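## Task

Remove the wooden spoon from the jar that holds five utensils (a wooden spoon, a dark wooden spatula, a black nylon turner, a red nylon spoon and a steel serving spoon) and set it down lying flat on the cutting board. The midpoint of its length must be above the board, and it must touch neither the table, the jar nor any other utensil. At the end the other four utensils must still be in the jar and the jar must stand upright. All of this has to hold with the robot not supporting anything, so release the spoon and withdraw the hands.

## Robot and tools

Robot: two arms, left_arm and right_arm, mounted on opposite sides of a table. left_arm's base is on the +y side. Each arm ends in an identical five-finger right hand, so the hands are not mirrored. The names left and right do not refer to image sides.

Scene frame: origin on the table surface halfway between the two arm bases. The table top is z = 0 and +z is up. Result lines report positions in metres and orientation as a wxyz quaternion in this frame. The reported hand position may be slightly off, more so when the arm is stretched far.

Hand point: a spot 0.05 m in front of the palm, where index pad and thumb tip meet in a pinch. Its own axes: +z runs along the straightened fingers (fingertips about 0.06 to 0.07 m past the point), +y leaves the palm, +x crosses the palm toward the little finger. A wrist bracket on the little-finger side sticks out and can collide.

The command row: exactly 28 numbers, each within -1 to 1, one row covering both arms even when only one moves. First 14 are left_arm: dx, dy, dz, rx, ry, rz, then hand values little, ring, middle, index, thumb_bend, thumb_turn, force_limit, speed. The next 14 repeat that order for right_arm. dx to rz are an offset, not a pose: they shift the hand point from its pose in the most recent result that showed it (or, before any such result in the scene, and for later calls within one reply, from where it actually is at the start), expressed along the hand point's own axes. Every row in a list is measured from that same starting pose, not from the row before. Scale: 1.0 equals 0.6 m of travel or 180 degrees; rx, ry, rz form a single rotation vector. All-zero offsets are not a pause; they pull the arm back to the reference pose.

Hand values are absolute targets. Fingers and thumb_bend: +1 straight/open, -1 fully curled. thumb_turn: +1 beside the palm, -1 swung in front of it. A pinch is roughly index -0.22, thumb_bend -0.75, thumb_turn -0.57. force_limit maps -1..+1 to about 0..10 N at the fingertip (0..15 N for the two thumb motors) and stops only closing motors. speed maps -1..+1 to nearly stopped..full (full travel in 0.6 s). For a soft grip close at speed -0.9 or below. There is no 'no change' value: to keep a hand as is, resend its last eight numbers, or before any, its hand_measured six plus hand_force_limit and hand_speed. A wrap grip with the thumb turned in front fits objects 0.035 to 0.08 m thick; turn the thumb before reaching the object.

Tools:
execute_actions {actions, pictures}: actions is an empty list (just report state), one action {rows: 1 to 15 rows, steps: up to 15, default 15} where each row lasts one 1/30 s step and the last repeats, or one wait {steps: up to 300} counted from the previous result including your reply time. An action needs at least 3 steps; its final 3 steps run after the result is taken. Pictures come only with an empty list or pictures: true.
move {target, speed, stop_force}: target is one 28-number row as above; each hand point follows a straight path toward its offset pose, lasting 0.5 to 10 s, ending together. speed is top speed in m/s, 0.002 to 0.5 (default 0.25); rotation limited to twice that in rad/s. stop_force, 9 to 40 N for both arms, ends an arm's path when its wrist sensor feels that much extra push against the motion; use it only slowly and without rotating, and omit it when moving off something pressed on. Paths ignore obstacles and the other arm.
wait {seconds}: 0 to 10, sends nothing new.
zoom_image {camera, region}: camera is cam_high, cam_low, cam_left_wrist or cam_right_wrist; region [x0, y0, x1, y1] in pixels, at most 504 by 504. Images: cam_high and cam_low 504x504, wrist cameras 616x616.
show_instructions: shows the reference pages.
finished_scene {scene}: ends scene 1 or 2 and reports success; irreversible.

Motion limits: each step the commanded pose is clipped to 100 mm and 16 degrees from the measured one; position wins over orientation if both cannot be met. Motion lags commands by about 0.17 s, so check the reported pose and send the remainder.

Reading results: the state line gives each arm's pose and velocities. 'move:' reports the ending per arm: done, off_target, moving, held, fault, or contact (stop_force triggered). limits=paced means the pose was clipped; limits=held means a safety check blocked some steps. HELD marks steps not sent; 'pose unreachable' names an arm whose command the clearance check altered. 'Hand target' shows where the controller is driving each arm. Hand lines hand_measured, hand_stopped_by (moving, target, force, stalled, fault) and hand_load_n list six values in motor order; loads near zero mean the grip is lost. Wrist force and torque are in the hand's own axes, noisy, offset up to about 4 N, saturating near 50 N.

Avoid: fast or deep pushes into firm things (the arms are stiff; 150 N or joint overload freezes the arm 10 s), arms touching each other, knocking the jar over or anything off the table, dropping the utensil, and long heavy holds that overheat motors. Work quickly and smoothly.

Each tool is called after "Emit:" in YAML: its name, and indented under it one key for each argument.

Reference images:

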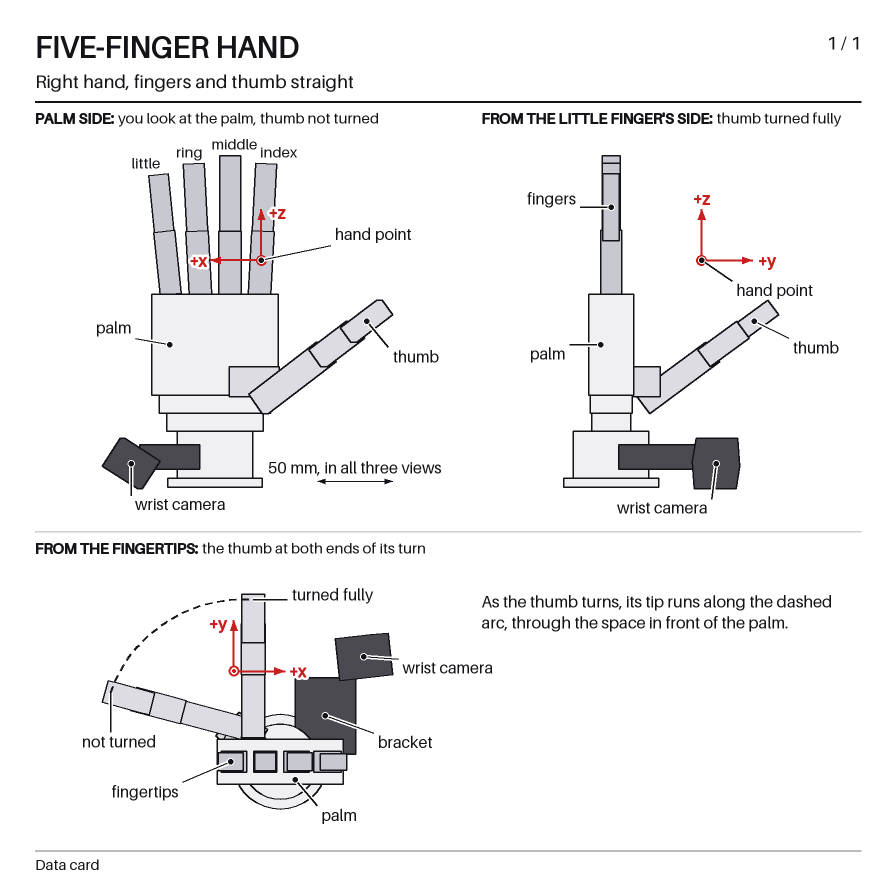

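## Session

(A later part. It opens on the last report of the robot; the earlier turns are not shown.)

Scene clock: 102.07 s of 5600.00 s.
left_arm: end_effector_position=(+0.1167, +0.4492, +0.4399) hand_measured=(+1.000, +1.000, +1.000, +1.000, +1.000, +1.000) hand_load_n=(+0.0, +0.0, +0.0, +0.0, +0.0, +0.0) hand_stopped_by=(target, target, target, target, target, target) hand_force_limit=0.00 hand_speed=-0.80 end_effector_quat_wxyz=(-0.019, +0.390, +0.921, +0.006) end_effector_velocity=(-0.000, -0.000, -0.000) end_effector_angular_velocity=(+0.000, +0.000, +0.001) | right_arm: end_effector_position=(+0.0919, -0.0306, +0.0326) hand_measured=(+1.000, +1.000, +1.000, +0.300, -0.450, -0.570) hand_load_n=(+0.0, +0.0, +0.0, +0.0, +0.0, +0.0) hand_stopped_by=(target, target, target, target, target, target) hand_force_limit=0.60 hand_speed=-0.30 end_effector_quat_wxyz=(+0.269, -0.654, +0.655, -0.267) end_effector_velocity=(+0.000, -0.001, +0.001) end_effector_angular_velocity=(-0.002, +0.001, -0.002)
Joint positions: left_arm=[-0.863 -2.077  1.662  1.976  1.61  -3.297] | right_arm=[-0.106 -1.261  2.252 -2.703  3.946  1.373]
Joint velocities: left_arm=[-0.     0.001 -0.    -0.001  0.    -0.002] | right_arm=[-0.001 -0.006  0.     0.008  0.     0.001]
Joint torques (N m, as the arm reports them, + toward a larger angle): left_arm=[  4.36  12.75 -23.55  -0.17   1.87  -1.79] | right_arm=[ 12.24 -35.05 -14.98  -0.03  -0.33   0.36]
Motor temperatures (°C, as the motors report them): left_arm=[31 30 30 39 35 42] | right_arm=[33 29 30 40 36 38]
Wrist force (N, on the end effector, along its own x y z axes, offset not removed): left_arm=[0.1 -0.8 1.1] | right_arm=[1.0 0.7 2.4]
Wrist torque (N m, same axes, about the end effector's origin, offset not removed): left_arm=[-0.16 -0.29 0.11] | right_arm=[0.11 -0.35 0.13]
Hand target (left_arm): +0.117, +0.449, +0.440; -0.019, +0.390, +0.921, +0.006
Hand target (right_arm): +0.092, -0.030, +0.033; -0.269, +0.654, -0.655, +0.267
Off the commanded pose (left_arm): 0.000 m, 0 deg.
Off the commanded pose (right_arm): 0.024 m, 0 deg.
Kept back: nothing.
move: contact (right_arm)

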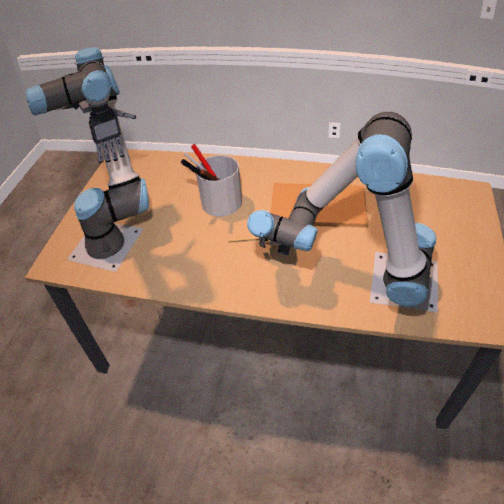

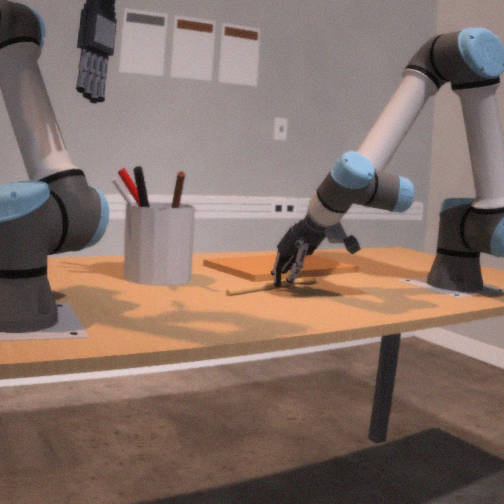

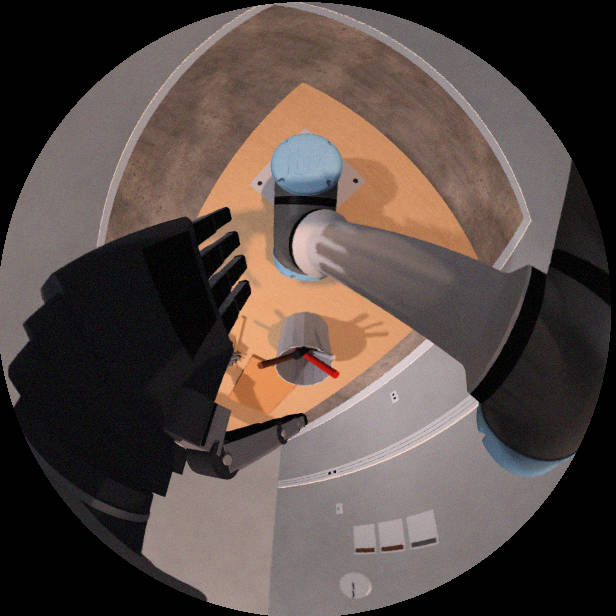

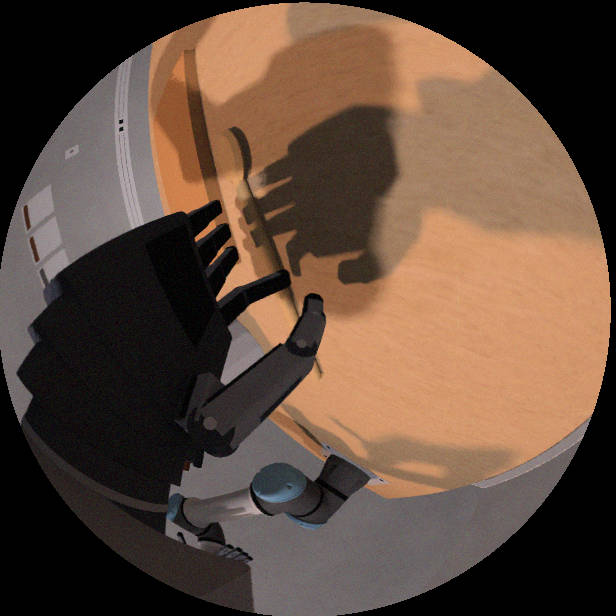

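Emit:
move:
  target: [0,0,0,0,0,0,1,1,1,1,1,1,0,-0.8, 0,-0.006,-0.006,0,0,0,-1,-1,-1,0.2,-0.45,-0.57,0.6,0.3]
  speed: 0.02

Emit:
move:
  target: [0,0,0,0,0,0,1,1,1,1,1,1,0,-0.8, 0,0.035,0.036,0,0,0,-1,-1,-1,0.2,-0.45,-0.57,0.6,0.3]
  speed: 0.005
  stop_force: 9

Scene clock: 103.50 s of 5600.00 s.
left_arm: end_effector_position=(+0.1167, +0.4492, +0.4399) hand_measured=(+1.000, +1.000, +1.000, +1.000, +1.000, +1.000) hand_load_n=(+0.0, +0.0, +0.0, +0.0, +0.0, +0.0) hand_stopped_by=(target, target, target, target, target, target) hand_force_limit=0.00 hand_speed=-0.80 end_effector_quat_wxyz=(-0.019, +0.390, +0.921, +0.006) end_effector_velocity=(+0.000, +0.000, -0.000) end_effector_angular_velocity=(-0.001, +0.001, +0.002) | right_arm: end_effector_position=(+0.0919, -0.0306, +0.0377) hand_measured=(-1.000, -1.000, +0.722, +0.200, -0.450, -0.570) hand_load_n=(+0.0, +0.0, +0.0, +0.0, +0.0, +0.0) hand_stopped_by=(target, target, force, target, target, target) hand_force_limit=0.60 hand_speed=0.30 end_effector_quat_wxyz=(+0.269, -0.654, +0.655, -0.267) end_effector_velocity=(-0.000, -0.000, +0.000) end_effector_angular_velocity=(-0.000, -0.001, +0.001)
Joint positions: left_arm=[-0.863 -2.077  1.662  1.976  1.61  -3.297] | right_arm=[-0.106 -1.274  2.249 -2.687  3.946  1.373]
Joint velocities: left_arm=[-0.001 -0.001 -0.    -0.    -0.    -0.003] | right_arm=[ 0.001 -0.    -0.     0.    -0.001 -0.   ]
Joint torques (N m, as the arm reports them, + toward a larger angle): left_arm=[  4.26  12.78 -23.72  -0.11   2.    -1.81] | right_arm=[ -5.22 -34.44 -24.41   0.    -0.99  -2.03]
Motor temperatures (°C, as the motors report them): left_arm=[31 30 30 39 35 42] | right_arm=[33 29 30 40 36 38]
Wrist force (N, on the end effector, along its own x y z axes, offset not removed): left_arm=[-0.3 -0.9 0.8] | right_arm=[2.3 2.3 1.6]
Wrist torque (N m, same axes, about the end effector's origin, offset not removed): left_arm=[-0.15 -0.25 0.03] | right_arm=[0.33 -0.53 0.20]
Hand target (left_arm): +0.117, +0.449, +0.440; -0.019, +0.390, +0.921, +0.006
Hand target (right_arm): +0.092, -0.031, +0.038; -0.269, +0.654, -0.655, +0.267
Off the commanded pose (left_arm): 0.000 m, 0 deg.
Off the commanded pose (right_arm): 0.000 m, 0 deg.
Kept back: nothing.
move: done

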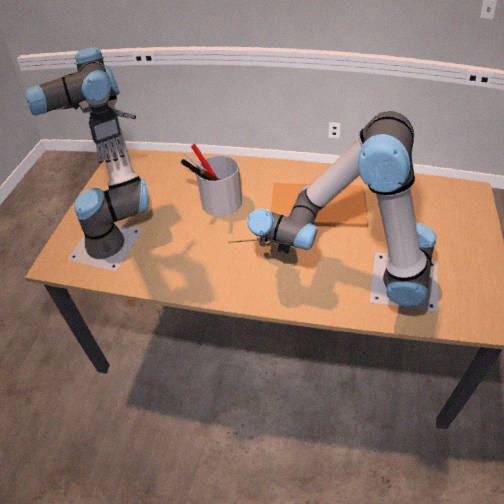

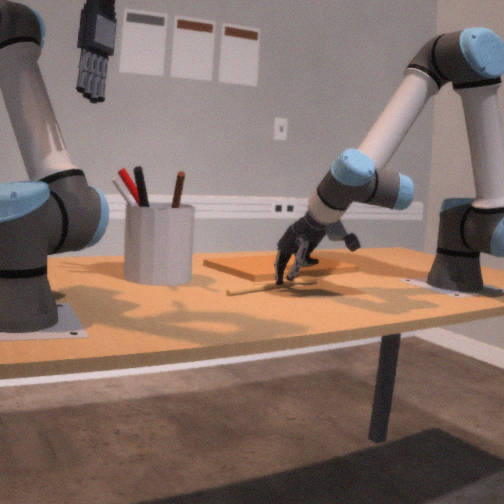

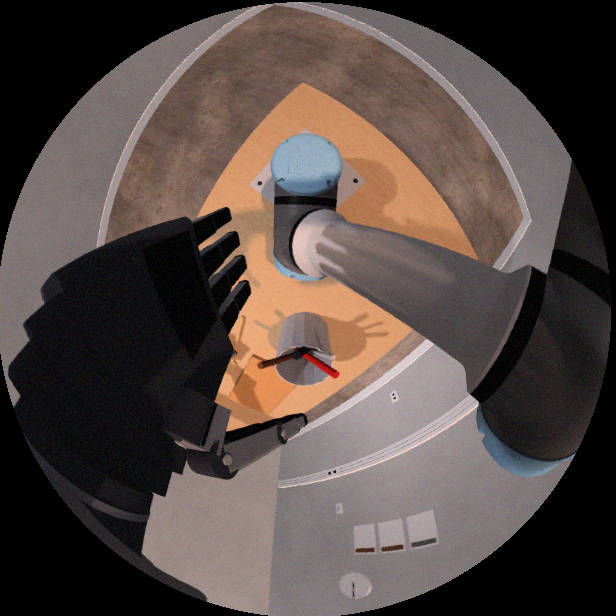

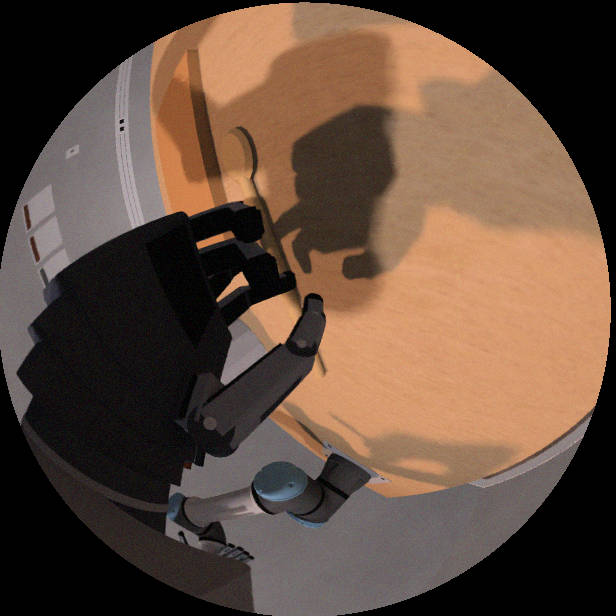

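Scene clock: 104.73 s of 5600.00 s.
left_arm: end_effector_position=(+0.1167, +0.4492, +0.4399) hand_measured=(+1.000, +1.000, +1.000, +1.000, +1.000, +1.000) hand_load_n=(+0.0, +0.0, +0.0, +0.0, +0.0, +0.0) hand_stopped_by=(target, target, target, target, target, target) hand_force_limit=0.00 hand_speed=-0.80 end_effector_quat_wxyz=(-0.019, +0.390, +0.921, +0.006) end_effector_velocity=(-0.000, +0.000, +0.000) end_effector_angular_velocity=(+0.000, +0.001, -0.002) | right_arm: end_effector_position=(+0.0919, -0.0306, +0.0334) hand_measured=(-1.000, -1.000, +0.722, +0.200, -0.450, -0.570) hand_load_n=(+0.0, +0.0, +7.5, +0.0, +0.0, +0.0) hand_stopped_by=(target, target, force, target, target, target) hand_force_limit=0.60 hand_speed=0.30 end_effector_quat_wxyz=(+0.269, -0.654, +0.655, -0.267) end_effector_velocity=(-0.001, -0.001, +0.001) end_effector_angular_velocity=(-0.004, +0.001, +0.002)
Joint positions: left_arm=[-0.863 -2.077  1.662  1.976  1.61  -3.297] | right_arm=[-0.106 -1.263  2.252 -2.701  3.946  1.372]
Joint velocities: left_arm=[-0.001 -0.    -0.     0.     0.001  0.001] | right_arm=[ 0.001 -0.005 -0.     0.009  0.    -0.001]
Joint torques (N m, as the arm reports them, + toward a larger angle): left_arm=[  3.74  13.28 -23.92  -0.23   1.84  -1.81] | right_arm=[-11.58 -28.98 -10.7    2.64   1.3   -2.42]
Motor temperatures (°C, as the motors report them): left_arm=[31 30 30 39 35 42] | right_arm=[33 29 30 40 36 38]
Wrist force (N, on the end effector, along its own x y z axes, offset not removed): left_arm=[0.0 -0.1 0.0] | right_arm=[-0.2 -7.1 -4.3]
Wrist torque (N m, same axes, about the end effector's origin, offset not removed): left_arm=[-0.01 -0.24 0.12] | right_arm=[1.30 -0.58 -0.16]
Hand target (left_arm): +0.117, +0.449, +0.440; -0.019, +0.390, +0.921, +0.006
Hand target (right_arm): +0.092, -0.030, +0.034; -0.269, +0.654, -0.655, +0.267
Off the commanded pose (left_arm): 0.000 m, 0 deg.
Off the commanded pose (right_arm): 0.026 m, 0 deg.
Kept back: nothing.
move: contact (right_arm)

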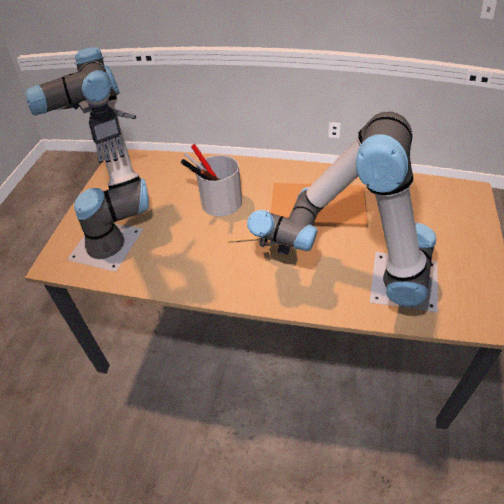

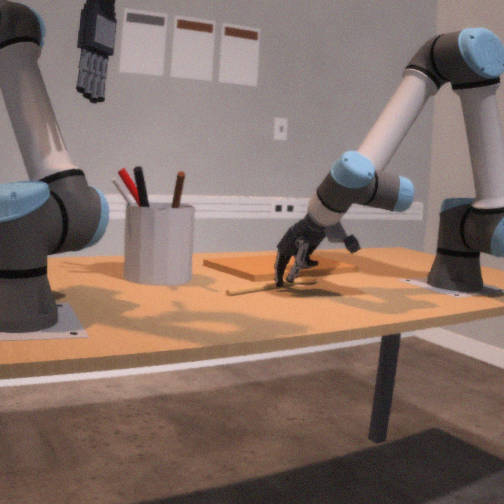

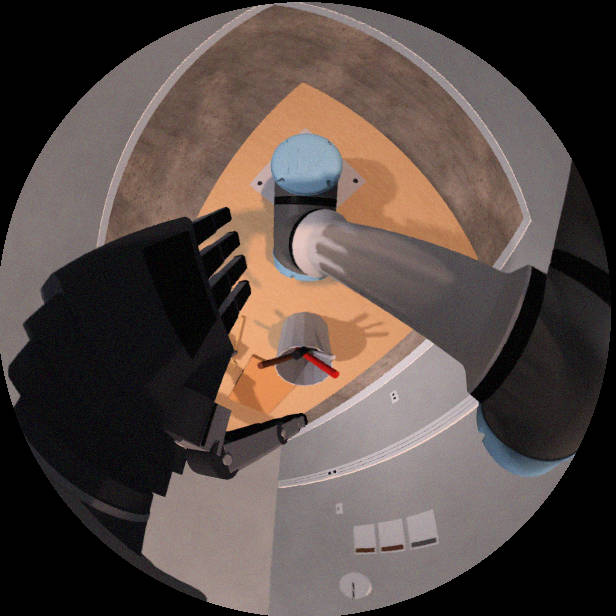

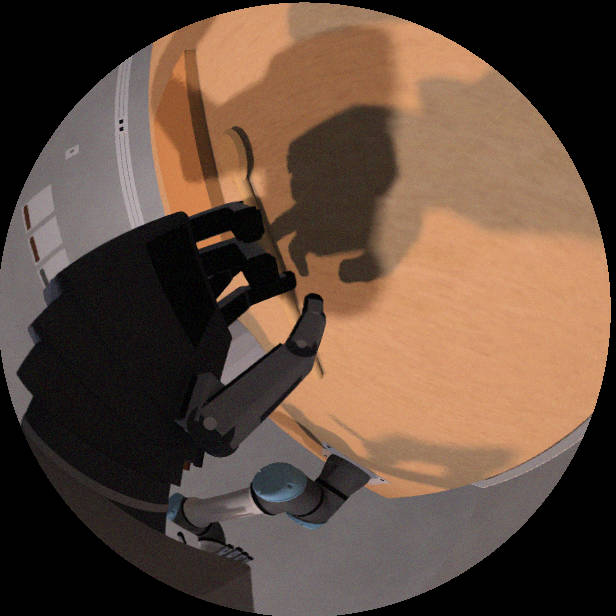

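Emit:
move:
  target: [0,0,0,0,0,0,1,1,1,1,1,1,0,-0.8, 0,-0.03,-0.03,0,0,0,-1,-1,-0.98,0.2,-0.45,-0.57,0.6,0.3]
  speed: 0.03

Emit:
move:
  target: [0,0,0,0,0,0,1,1,1,1,1,1,0,-0.8, 0,0.055,0.07,0,0,0,-1,-1,-0.98,0.2,-0.45,-0.57,0.6,0.3]
  speed: 0.006
  stop_force: 9

Scene clock: 106.20 s of 5600.00 s.
left_arm: end_effector_position=(+0.1167, +0.4492, +0.4399) hand_measured=(+1.000, +1.000, +1.000, +1.000, +1.000, +1.000) hand_load_n=(+0.0, +0.0, +0.0, +0.0, +0.0, +0.0) hand_stopped_by=(target, target, target, target, target, target) hand_force_limit=0.00 hand_speed=-0.80 end_effector_quat_wxyz=(-0.019, +0.390, +0.921, +0.006) end_effector_velocity=(+0.000, +0.000, -0.000) end_effector_angular_velocity=(-0.001, +0.001, -0.001) | right_arm: end_effector_position=(+0.0921, -0.0306, +0.0586) hand_measured=(-1.000, -1.000, +0.698, +0.200, -0.450, -0.570) hand_load_n=(+0.0, +0.0, +0.0, +0.0, +0.0, +0.0) hand_stopped_by=(target, target, force, target, target, target) hand_force_limit=0.60 hand_speed=0.30 end_effector_quat_wxyz=(+0.269, -0.654, +0.655, -0.267) end_effector_velocity=(-0.000, +0.000, +0.003) end_effector_angular_velocity=(-0.001, -0.001, +0.001)
Joint positions: left_arm=[-0.863 -2.077  1.662  1.976  1.61  -3.297] | right_arm=[-0.107 -1.324  2.234 -2.623  3.946  1.372]
Joint velocities: left_arm=[-0.001 -0.001  0.001 -0.    -0.001  0.   ] | right_arm=[ 0.001 -0.006 -0.003  0.009 -0.001 -0.001]
Joint torques (N m, as the arm reports them, + toward a larger angle): left_arm=[  3.85  13.11 -23.59  -0.25   1.87  -1.8 ] | right_arm=[-13.38 -32.53 -26.71   0.37  -2.7    0.28]
Motor temperatures (°C, as the motors report them): left_arm=[31 30 30 39 35 42] | right_arm=[33 29 30 40 36 38]
Wrist force (N, on the end effector, along its own x y z axes, offset not removed): left_arm=[0.3 -1.2 1.4] | right_arm=[0.9 2.9 3.1]
Wrist torque (N m, same axes, about the end effector's origin, offset not removed): left_arm=[-0.24 -0.30 0.16] | right_arm=[0.41 -0.48 0.11]
Hand target (left_arm): +0.117, +0.449, +0.440; -0.019, +0.390, +0.921, +0.006
Hand target (right_arm): +0.092, -0.031, +0.059; -0.269, +0.654, -0.655, +0.267
Off the commanded pose (left_arm): 0.000 m, 0 deg.
Off the commanded pose (right_arm): 0.000 m, 0 deg.
Kept back: nothing.
move: done

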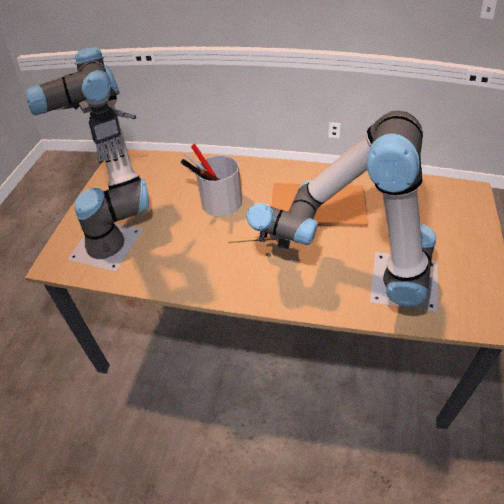

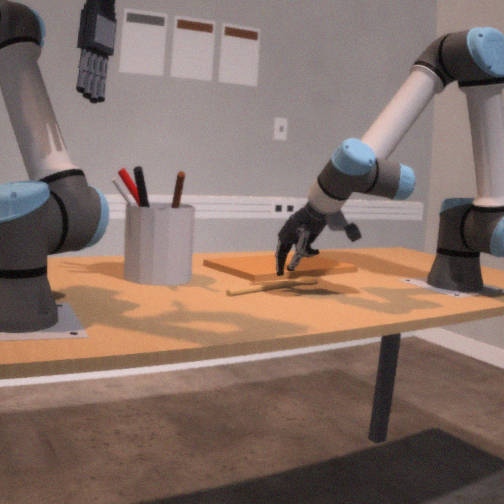

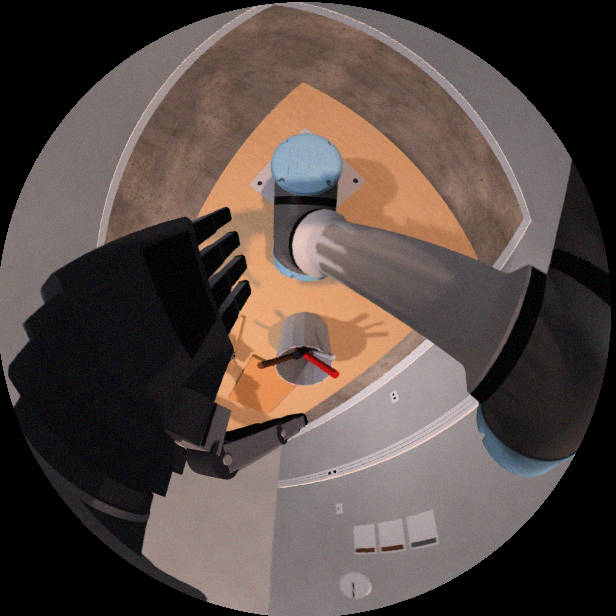

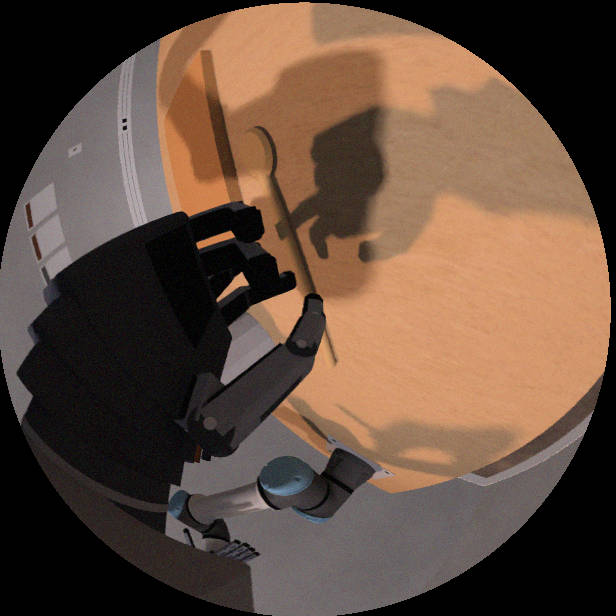

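Scene clock: 111.03 s of 5600.00 s.
left_arm: end_effector_position=(+0.1167, +0.4492, +0.4399) hand_measured=(+1.000, +1.000, +1.000, +1.000, +1.000, +1.000) hand_load_n=(+0.0, +0.0, +0.0, +0.0, +0.0, +0.0) hand_stopped_by=(target, target, target, target, target, target) hand_force_limit=0.00 hand_speed=-0.80 end_effector_quat_wxyz=(-0.019, +0.390, +0.921, +0.006) end_effector_velocity=(+0.000, +0.000, +0.000) end_effector_angular_velocity=(+0.000, -0.001, +0.004) | right_arm: end_effector_position=(+0.0951, -0.0306, +0.0322) hand_measured=(-1.000, -1.000, +0.698, +0.200, -0.450, -0.570) hand_load_n=(+0.0, +0.0, +8.5, +0.0, +0.0, +0.0) hand_stopped_by=(target, target, force, target, target, target) hand_force_limit=0.60 hand_speed=0.30 end_effector_quat_wxyz=(+0.269, -0.654, +0.655, -0.267) end_effector_velocity=(-0.000, -0.002, +0.002) end_effector_angular_velocity=(-0.005, -0.001, +0.002)
Joint positions: left_arm=[-0.863 -2.077  1.662  1.976  1.61  -3.297] | right_arm=[-0.113 -1.259  2.254 -2.714  3.947  1.362]
Joint velocities: left_arm=[ 0.001  0.    -0.     0.    -0.    -0.003] | right_arm=[ 0.001 -0.007  0.     0.011 -0.002 -0.001]
Joint torques (N m, as the arm reports them, + toward a larger angle): left_arm=[  3.9   12.9  -23.22  -0.28   1.92  -1.87] | right_arm=[ -5.51 -29.06 -12.75   2.64   2.95  -1.04]
Motor temperatures (°C, as the motors report them): left_arm=[31 30 30 39 35 42] | right_arm=[33 29 30 40 36 38]
Wrist force (N, on the end effector, along its own x y z axes, offset not removed): left_arm=[0.7 -1.5 0.8] | right_arm=[-3.6 -9.1 -4.3]
Wrist torque (N m, same axes, about the end effector's origin, offset not removed): left_arm=[-0.24 -0.39 0.09] | right_arm=[1.15 -0.42 -0.40]
Hand target (left_arm): +0.117, +0.449, +0.440; -0.019, +0.390, +0.921, +0.006
Hand target (right_arm): +0.095, -0.031, +0.033; -0.269, +0.654, -0.655, +0.267
Off the commanded pose (left_arm): 0.000 m, 0 deg.
Off the commanded pose (right_arm): 0.027 m, 0 deg.
Kept back: nothing.
move: contact (right_arm)

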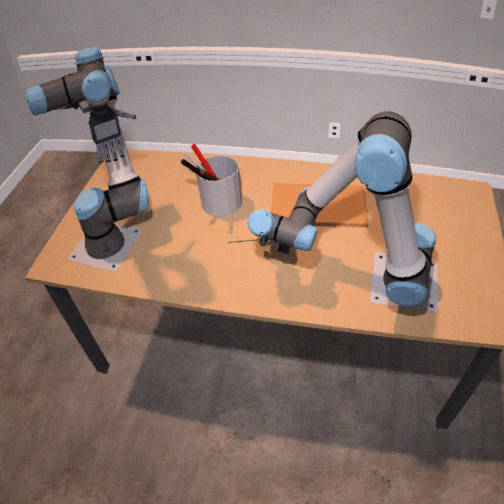

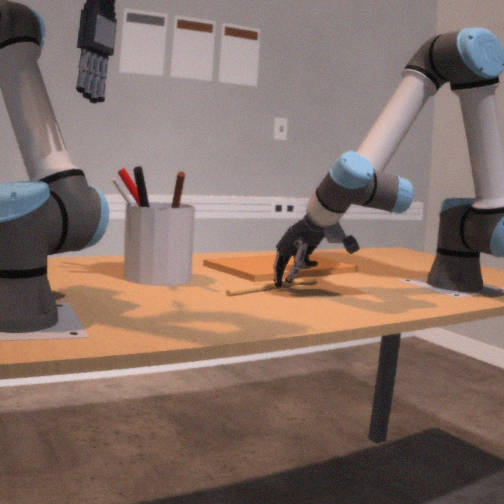

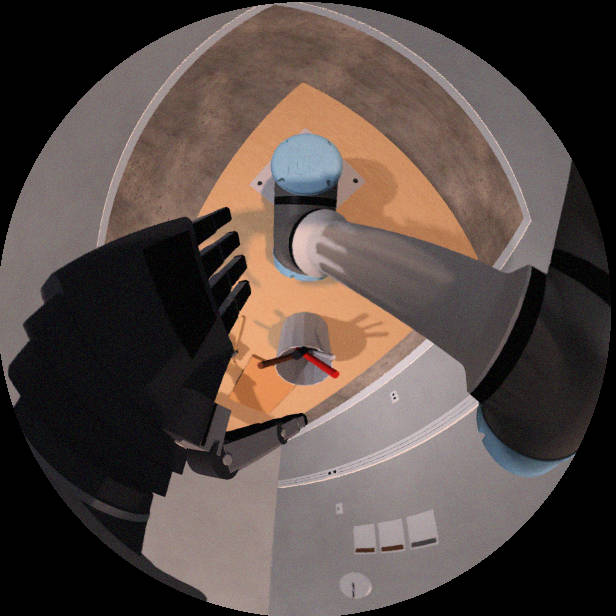

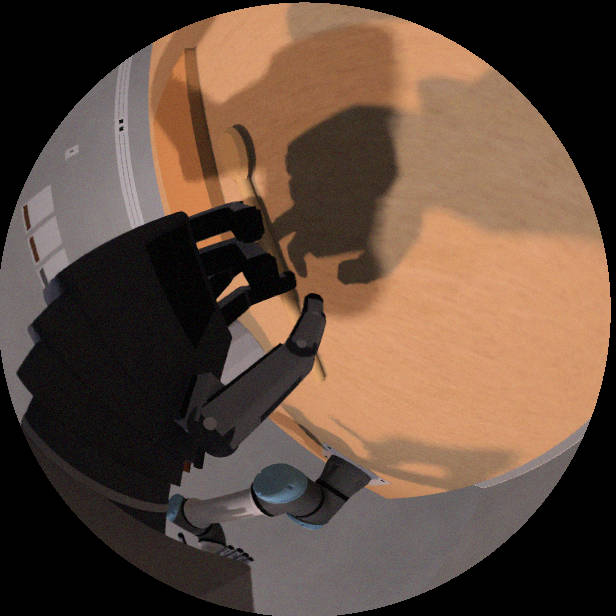

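Emit:
move:
  target: [0,0,0,0,0,0,1,1,1,1,1,1,0,-0.8, 0,-0.02,-0.02,0,0,0,-1,-1,-1,1,-0.45,-0.57,1,0.3]
  speed: 0.03

Emit:
move:
  target: [0,0,0,0,0,0,1,1,1,1,1,1,0,-0.8, 0,0,0,0,0,0,-1,-1,-1,0.2,-0.45,-0.57,1,0.3]

Emit:
move:
  target: [0,0,0,0,0,0,1,1,1,1,1,1,0,-0.8, 0,0.05,0.05,0,0,0,-1,-1,-1,0.2,-0.45,-0.57,1,0.3]
  speed: 0.006
  stop_force: 9

Scene clock: 112.20 s of 5600.00 s.
left_arm: end_effector_position=(+0.1167, +0.4492, +0.4399) hand_measured=(+1.000, +1.000, +1.000, +1.000, +1.000, +1.000) hand_load_n=(+0.0, +0.0, +0.0, +0.0, +0.0, +0.0) hand_stopped_by=(target, target, target, target, target, target) hand_force_limit=0.00 hand_speed=-0.80 end_effector_quat_wxyz=(-0.019, +0.390, +0.921, +0.006) end_effector_velocity=(-0.000, +0.000, -0.000) end_effector_angular_velocity=(-0.000, +0.002, +0.005) | right_arm: end_effector_position=(+0.0953, -0.0306, +0.0487) hand_measured=(-1.000, -1.000, +0.676, +1.000, -0.450, -0.570) hand_load_n=(+0.0, +0.0, +0.0, +0.0, +0.0, +0.0) hand_stopped_by=(target, target, force, target, target, target) hand_force_limit=1.00 hand_speed=0.30 end_effector_quat_wxyz=(+0.269, -0.654, +0.655, -0.267) end_effector_velocity=(+0.000, -0.000, +0.003) end_effector_angular_velocity=(-0.001, +0.001, +0.000)
Joint positions: left_arm=[-0.863 -2.077  1.662  1.976  1.61  -3.297] | right_arm=[-0.114 -1.3    2.243 -2.663  3.947  1.362]
Joint velocities: left_arm=[ 0.002  0.    -0.    -0.002  0.001 -0.003] | right_arm=[-0.001 -0.007 -0.002  0.01   0.    -0.001]
Joint torques (N m, as the arm reports them, + toward a larger angle): left_arm=[  3.77  12.86 -23.48  -0.3    1.96  -1.95] | right_arm=[-13.55 -33.9  -24.46  -0.15  -2.85  -0.81]
Motor temperatures (°C, as the motors report them): left_arm=[31 30 30 39 35 42] | right_arm=[33 29 30 40 36 38]
Wrist force (N, on the end effector, along its own x y z axes, offset not removed): left_arm=[0.4 -0.4 -0.3] | right_arm=[0.0 1.6 2.9]
Wrist torque (N m, same axes, about the end effector's origin, offset not removed): left_arm=[0.02 -0.37 0.07] | right_arm=[0.24 -0.25 0.03]
Hand target (left_arm): +0.117, +0.449, +0.440; -0.019, +0.390, +0.921, +0.006
Hand target (right_arm): +0.095, -0.031, +0.049; -0.269, +0.654, -0.655, +0.267
Off the commanded pose (left_arm): 0.000 m, 0 deg.
Off the commanded pose (right_arm): 0.000 m, 0 deg.
Kept back: nothing.
move: done

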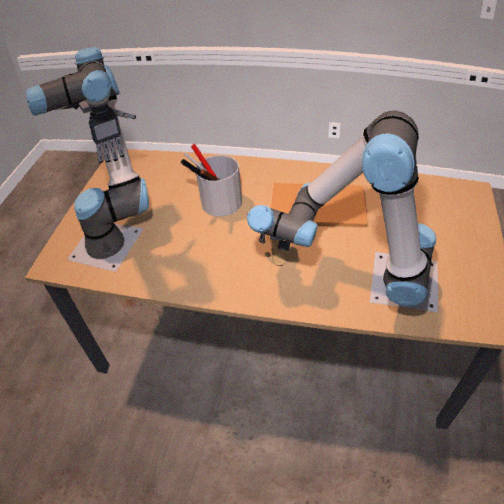

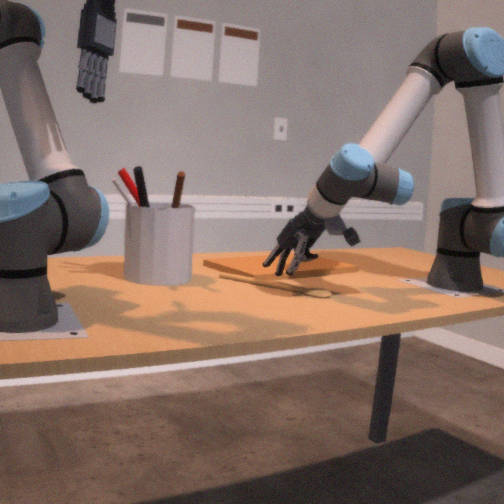

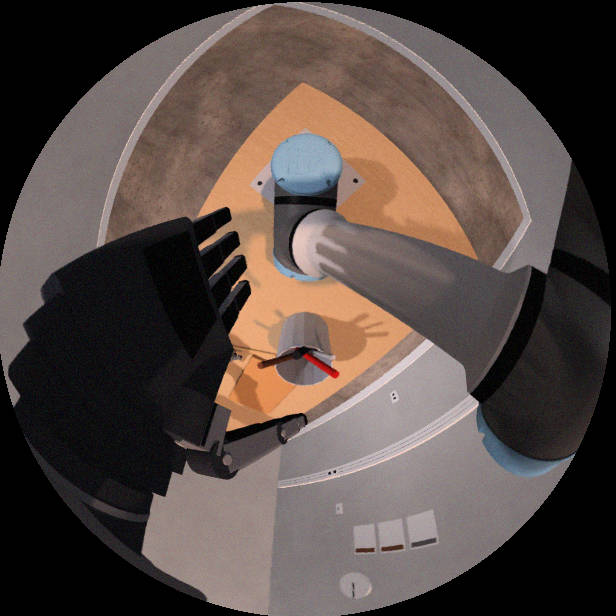

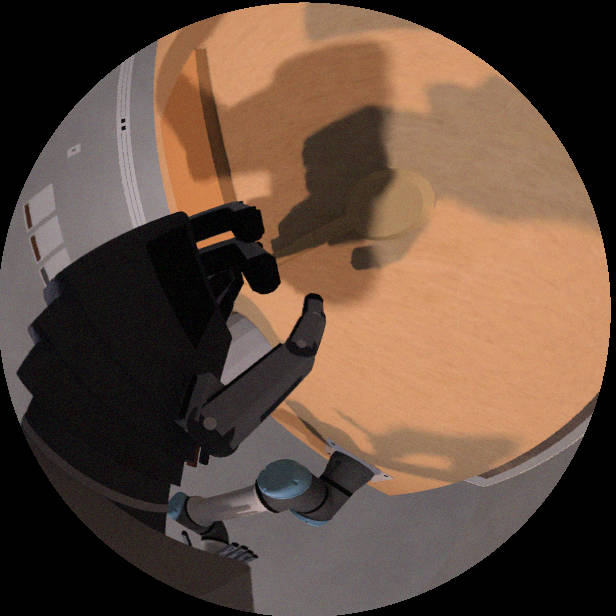

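Scene clock: 112.87 s of 5600.00 s.
left_arm: end_effector_position=(+0.1167, +0.4492, +0.4399) hand_measured=(+1.000, +1.000, +1.000, +1.000, +1.000, +1.000) hand_load_n=(+0.0, +0.0, +0.0, +0.0, +0.0, +0.0) hand_stopped_by=(target, target, target, target, target, target) hand_force_limit=0.00 hand_speed=-0.80 end_effector_quat_wxyz=(-0.019, +0.390, +0.921, +0.006) end_effector_velocity=(+0.000, -0.000, -0.000) end_effector_angular_velocity=(-0.001, +0.000, +0.000) | right_arm: end_effector_position=(+0.0953, -0.0306, +0.0488) hand_measured=(-1.000, -1.000, +0.676, +0.200, -0.450, -0.570) hand_load_n=(+0.0, +0.0, +0.0, +0.0, +0.0, +0.0) hand_stopped_by=(target, target, force, target, target, target) hand_force_limit=1.00 hand_speed=0.30 end_effector_quat_wxyz=(+0.269, -0.654, +0.655, -0.267) end_effector_velocity=(-0.000, +0.000, +0.000) end_effector_angular_velocity=(+0.000, -0.001, +0.001)
Joint positions: left_arm=[-0.863 -2.077  1.662  1.976  1.61  -3.297] | right_arm=[-0.114 -1.3    2.243 -2.663  3.947  1.362]
Joint velocities: left_arm=[ 0. -0. -0. -0. -0.  0.] | right_arm=[ 0.001 -0.     0.    -0.    -0.001 -0.   ]
Joint torques (N m, as the arm reports them, + toward a larger angle): left_arm=[  4.02  13.24 -23.26  -0.29   1.95  -1.82] | right_arm=[-12.75 -16.11  -8.06  -5.13  -2.66   0.22]
Motor temperatures (°C, as the motors report them): left_arm=[31 30 30 39 35 42] | right_arm=[33 29 30 40 36 38]
Wrist force (N, on the end effector, along its own x y z axes, offset not removed): left_arm=[-0.1 -1.1 0.9] | right_arm=[0.9 2.6 2.6]
Wrist torque (N m, same axes, about the end effector's origin, offset not removed): left_arm=[-0.18 -0.23 0.02] | right_arm=[0.36 -0.42 0.08]
Hand target (left_arm): +0.117, +0.449, +0.440; -0.019, +0.390, +0.921, +0.006
Hand target (right_arm): +0.095, -0.031, +0.049; -0.269, +0.654, -0.655, +0.267
Off the commanded pose (left_arm): 0.000 m, 0 deg.
Off the commanded pose (right_arm): 0.000 m, 0 deg.
Kept back: nothing.
move: done

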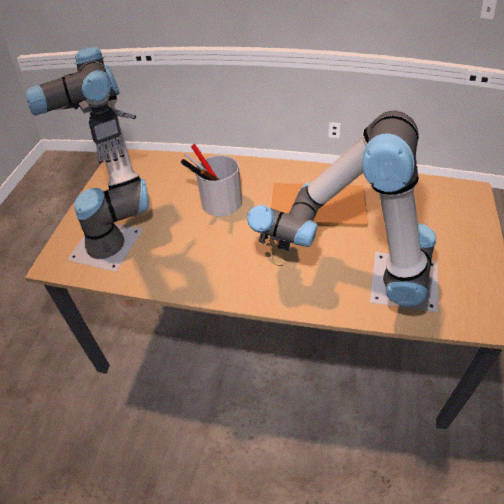

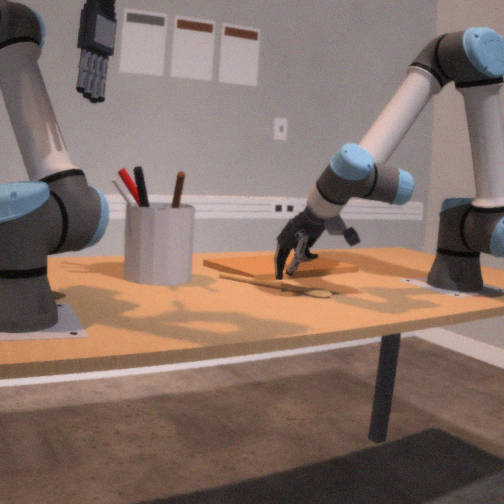

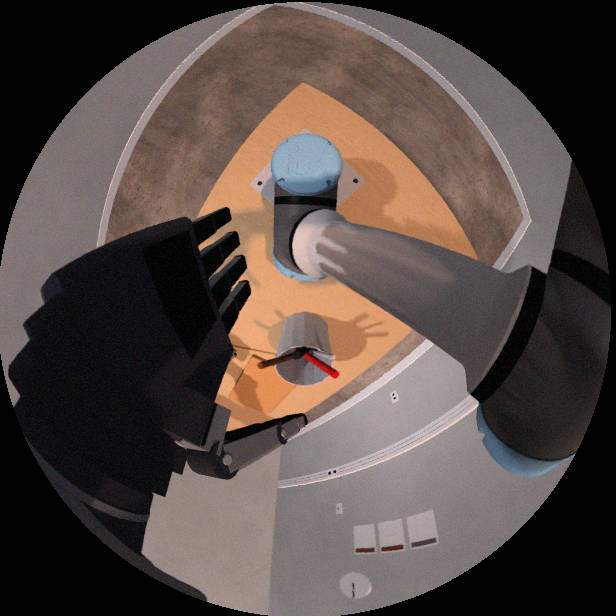

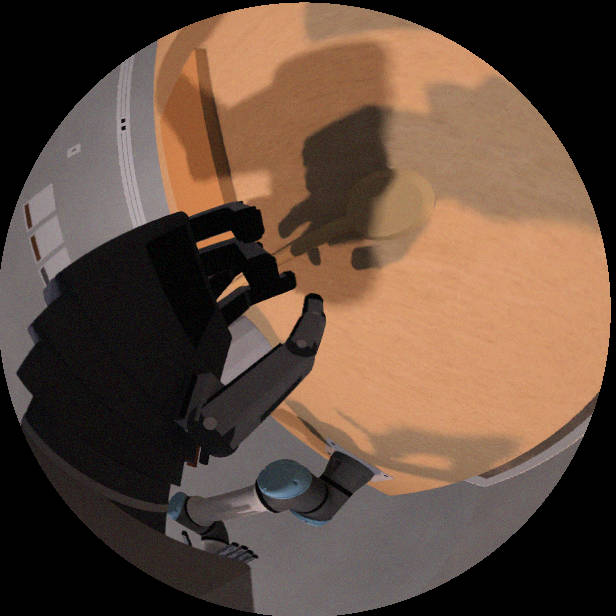

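Scene clock: 117.50 s of 5600.00 s.
left_arm: end_effector_position=(+0.1167, +0.4492, +0.4399) hand_measured=(+1.000, +1.000, +1.000, +1.000, +1.000, +1.000) hand_load_n=(+0.0, +0.0, +0.0, +0.0, +0.0, +0.0) hand_stopped_by=(target, target, target, target, target, target) hand_force_limit=0.00 hand_speed=-0.80 end_effector_quat_wxyz=(-0.019, +0.390, +0.921, +0.006) end_effector_velocity=(-0.000, -0.000, +0.000) end_effector_angular_velocity=(+0.001, -0.002, -0.003) | right_arm: end_effector_position=(+0.0951, -0.0306, +0.0234) hand_measured=(-1.000, -1.000, +0.676, +0.200, -0.450, -0.570) hand_load_n=(+0.0, +0.0, -0.5, -1.5, +0.0, +0.0) hand_stopped_by=(target, target, force, target, target, target) hand_force_limit=1.00 hand_speed=0.30 end_effector_quat_wxyz=(+0.269, -0.654, +0.655, -0.267) end_effector_velocity=(-0.000, -0.001, +0.001) end_effector_angular_velocity=(-0.004, +0.004, -0.000)
Joint positions: left_arm=[-0.863 -2.077  1.662  1.976  1.61  -3.297] | right_arm=[-0.113 -1.236  2.259 -2.742  3.946  1.362]
Joint velocities: left_arm=[-0.002  0.001  0.     0.001 -0.     0.001] | right_arm=[-0.001 -0.005 -0.     0.01   0.003 -0.   ]
Joint torques (N m, as the arm reports them, + toward a larger angle): left_arm=[  3.78  12.79 -23.45  -0.28   1.79  -1.93] | right_arm=[ 10.03 -25.44 -11.04   1.96   3.72   2.64]
Motor temperatures (°C, as the motors report them): left_arm=[31 30 30 39 35 42] | right_arm=[33 29 30 40 36 38]
Wrist force (N, on the end effector, along its own x y z axes, offset not removed): left_arm=[0.4 -1.2 0.6] | right_arm=[5.3 -9.1 -16.5]
Wrist torque (N m, same axes, about the end effector's origin, offset not removed): left_arm=[-0.22 -0.28 0.12] | right_arm=[1.18 0.20 0.02]
Hand target (left_arm): +0.117, +0.449, +0.440; -0.019, +0.390, +0.921, +0.006
Hand target (right_arm): +0.095, -0.031, +0.024; -0.269, +0.654, -0.655, +0.267
Off the commanded pose (left_arm): 0.000 m, 0 deg.
Off the commanded pose (right_arm): 0.017 m, 0 deg.
Kept back: nothing.
move: contact (right_arm)

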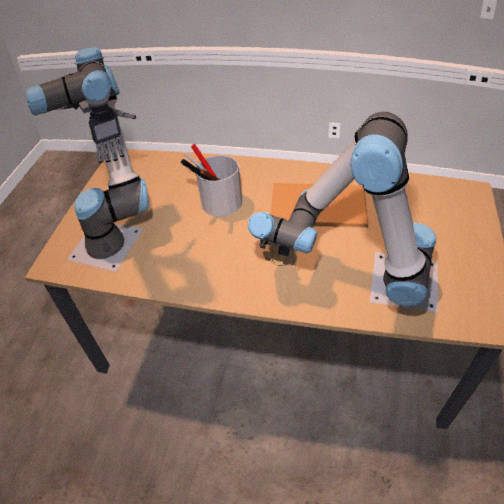

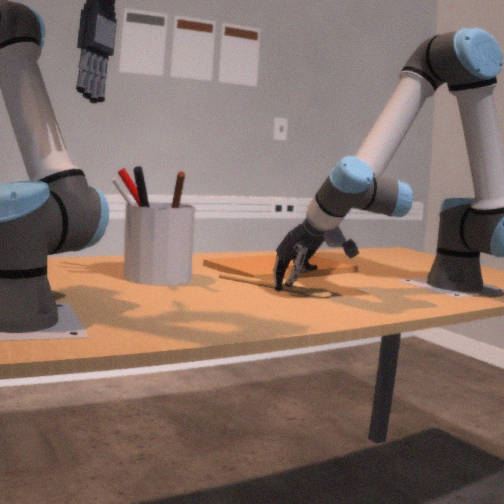

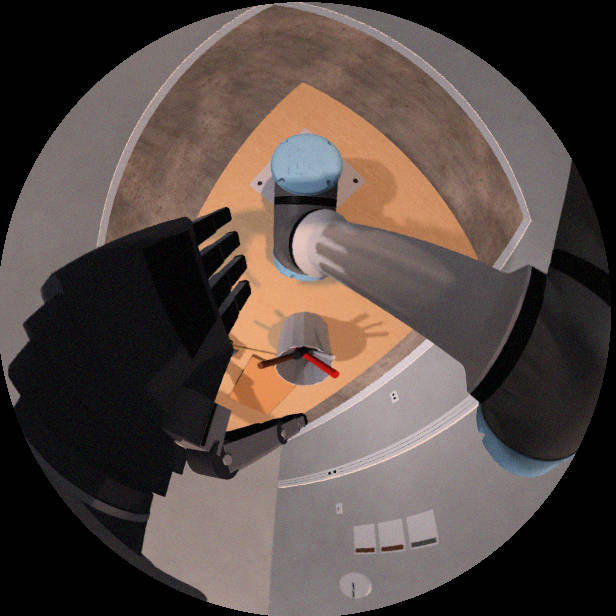

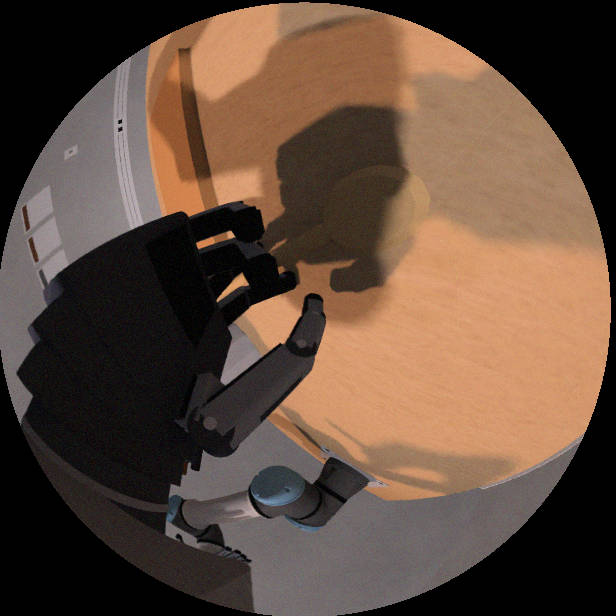

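Emit:
move:
  target: [0,0,0,0,0,0,1,1,1,1,1,1,0,-0.8, 0,-0.2,-0.2,0,0,0,1,1,1,1,-0.45,-0.57,0.6,0.3]
  speed: 0.15

Scene clock: 119.47 s of 5600.00 s.
left_arm: end_effector_position=(+0.1167, +0.4492, +0.4399) hand_measured=(+1.000, +1.000, +1.000, +1.000, +1.000, +1.000) hand_load_n=(+0.0, +0.0, +0.0, +0.0, +0.0, +0.0) hand_stopped_by=(target, target, target, target, target, target) hand_force_limit=0.00 hand_speed=-0.80 end_effector_quat_wxyz=(-0.019, +0.390, +0.921, +0.006) end_effector_velocity=(-0.000, -0.000, -0.000) end_effector_angular_velocity=(+0.001, -0.000, +0.001) | right_arm: end_effector_position=(+0.0964, -0.0307, +0.1926) hand_measured=(+1.000, +1.000, +1.000, +1.000, -0.450, -0.570) hand_load_n=(+0.0, +0.0, +0.0, +0.0, +0.0, +0.0) hand_stopped_by=(target, target, target, target, target, target) hand_force_limit=0.60 hand_speed=0.30 end_effector_quat_wxyz=(+0.269, -0.654, +0.655, -0.267) end_effector_velocity=(-0.001, +0.000, +0.003) end_effector_angular_velocity=(-0.001, +0.001, -0.001)
Joint positions: left_arm=[-0.863 -2.077  1.662  1.976  1.61  -3.297] | right_arm=[-0.116 -1.57   2.074 -2.226  3.947  1.359]
Joint velocities: left_arm=[ 0.001  0.001  0.    -0.     0.    -0.   ] | right_arm=[ 0.002 -0.003 -0.007  0.014 -0.     0.004]
Joint torques (N m, as the arm reports them, + toward a larger angle): left_arm=[  3.49  13.09 -23.33  -0.37   1.9   -1.89] | right_arm=[ 12.97 -29.06 -29.69  -0.27  -2.91   2.74]
Motor temperatures (°C, as the motors report them): left_arm=[31 30 30 39 35 42] | right_arm=[33 29 30 40 36 38]
Wrist force (N, on the end effector, along its own x y z axes, offset not removed): left_arm=[-0.8 -1.1 0.8] | right_arm=[1.1 2.5 2.7]
Wrist torque (N m, same axes, about the end effector's origin, offset not removed): left_arm=[-0.20 -0.14 -0.02] | right_arm=[0.34 -0.47 0.06]
Hand target (left_arm): +0.117, +0.449, +0.440; -0.019, +0.390, +0.921, +0.006
Hand target (right_arm): +0.096, -0.031, +0.193; -0.269, +0.654, -0.655, +0.267
Off the commanded pose (left_arm): 0.000 m, 0 deg.
Off the commanded pose (right_arm): 0.001 m, 0 deg.
Kept back: nothing.
move: done

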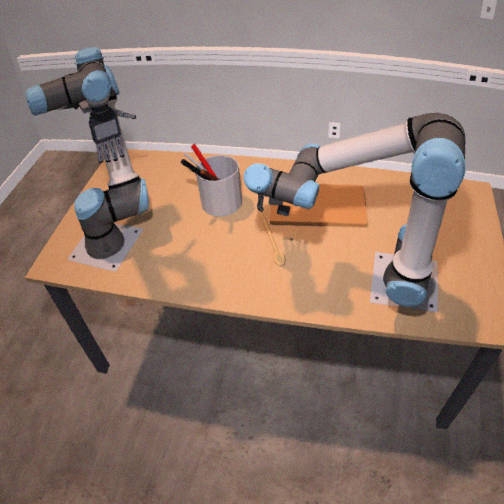

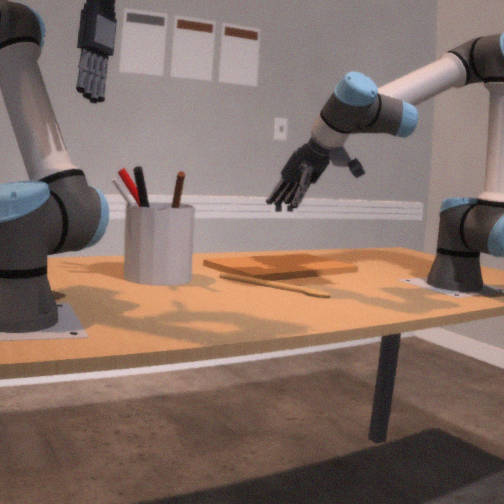

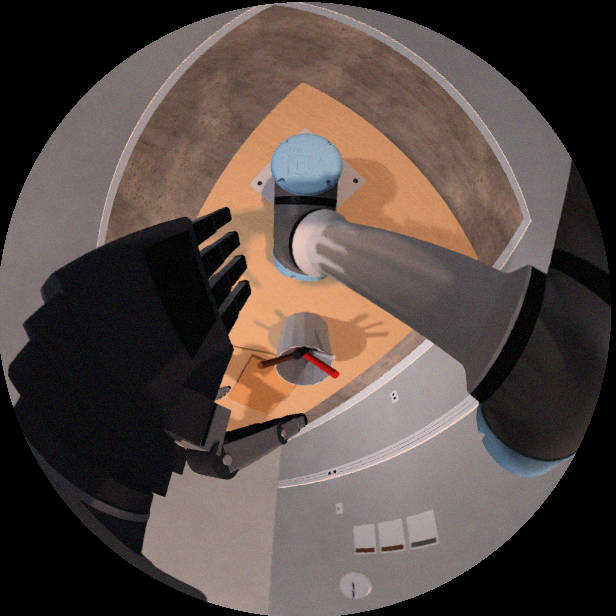

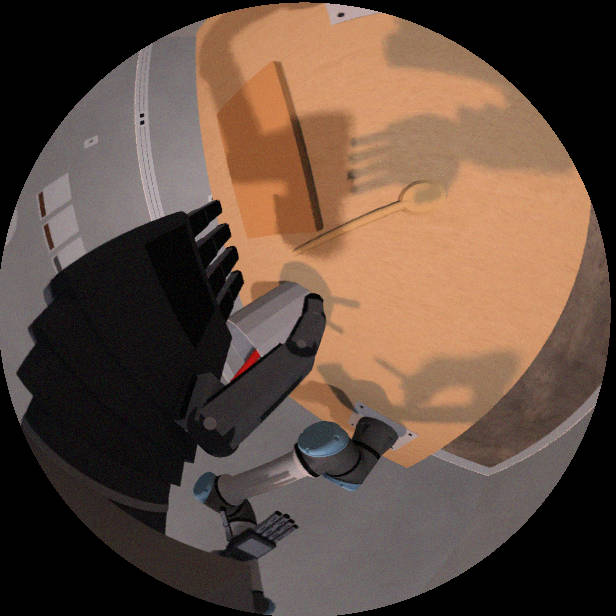

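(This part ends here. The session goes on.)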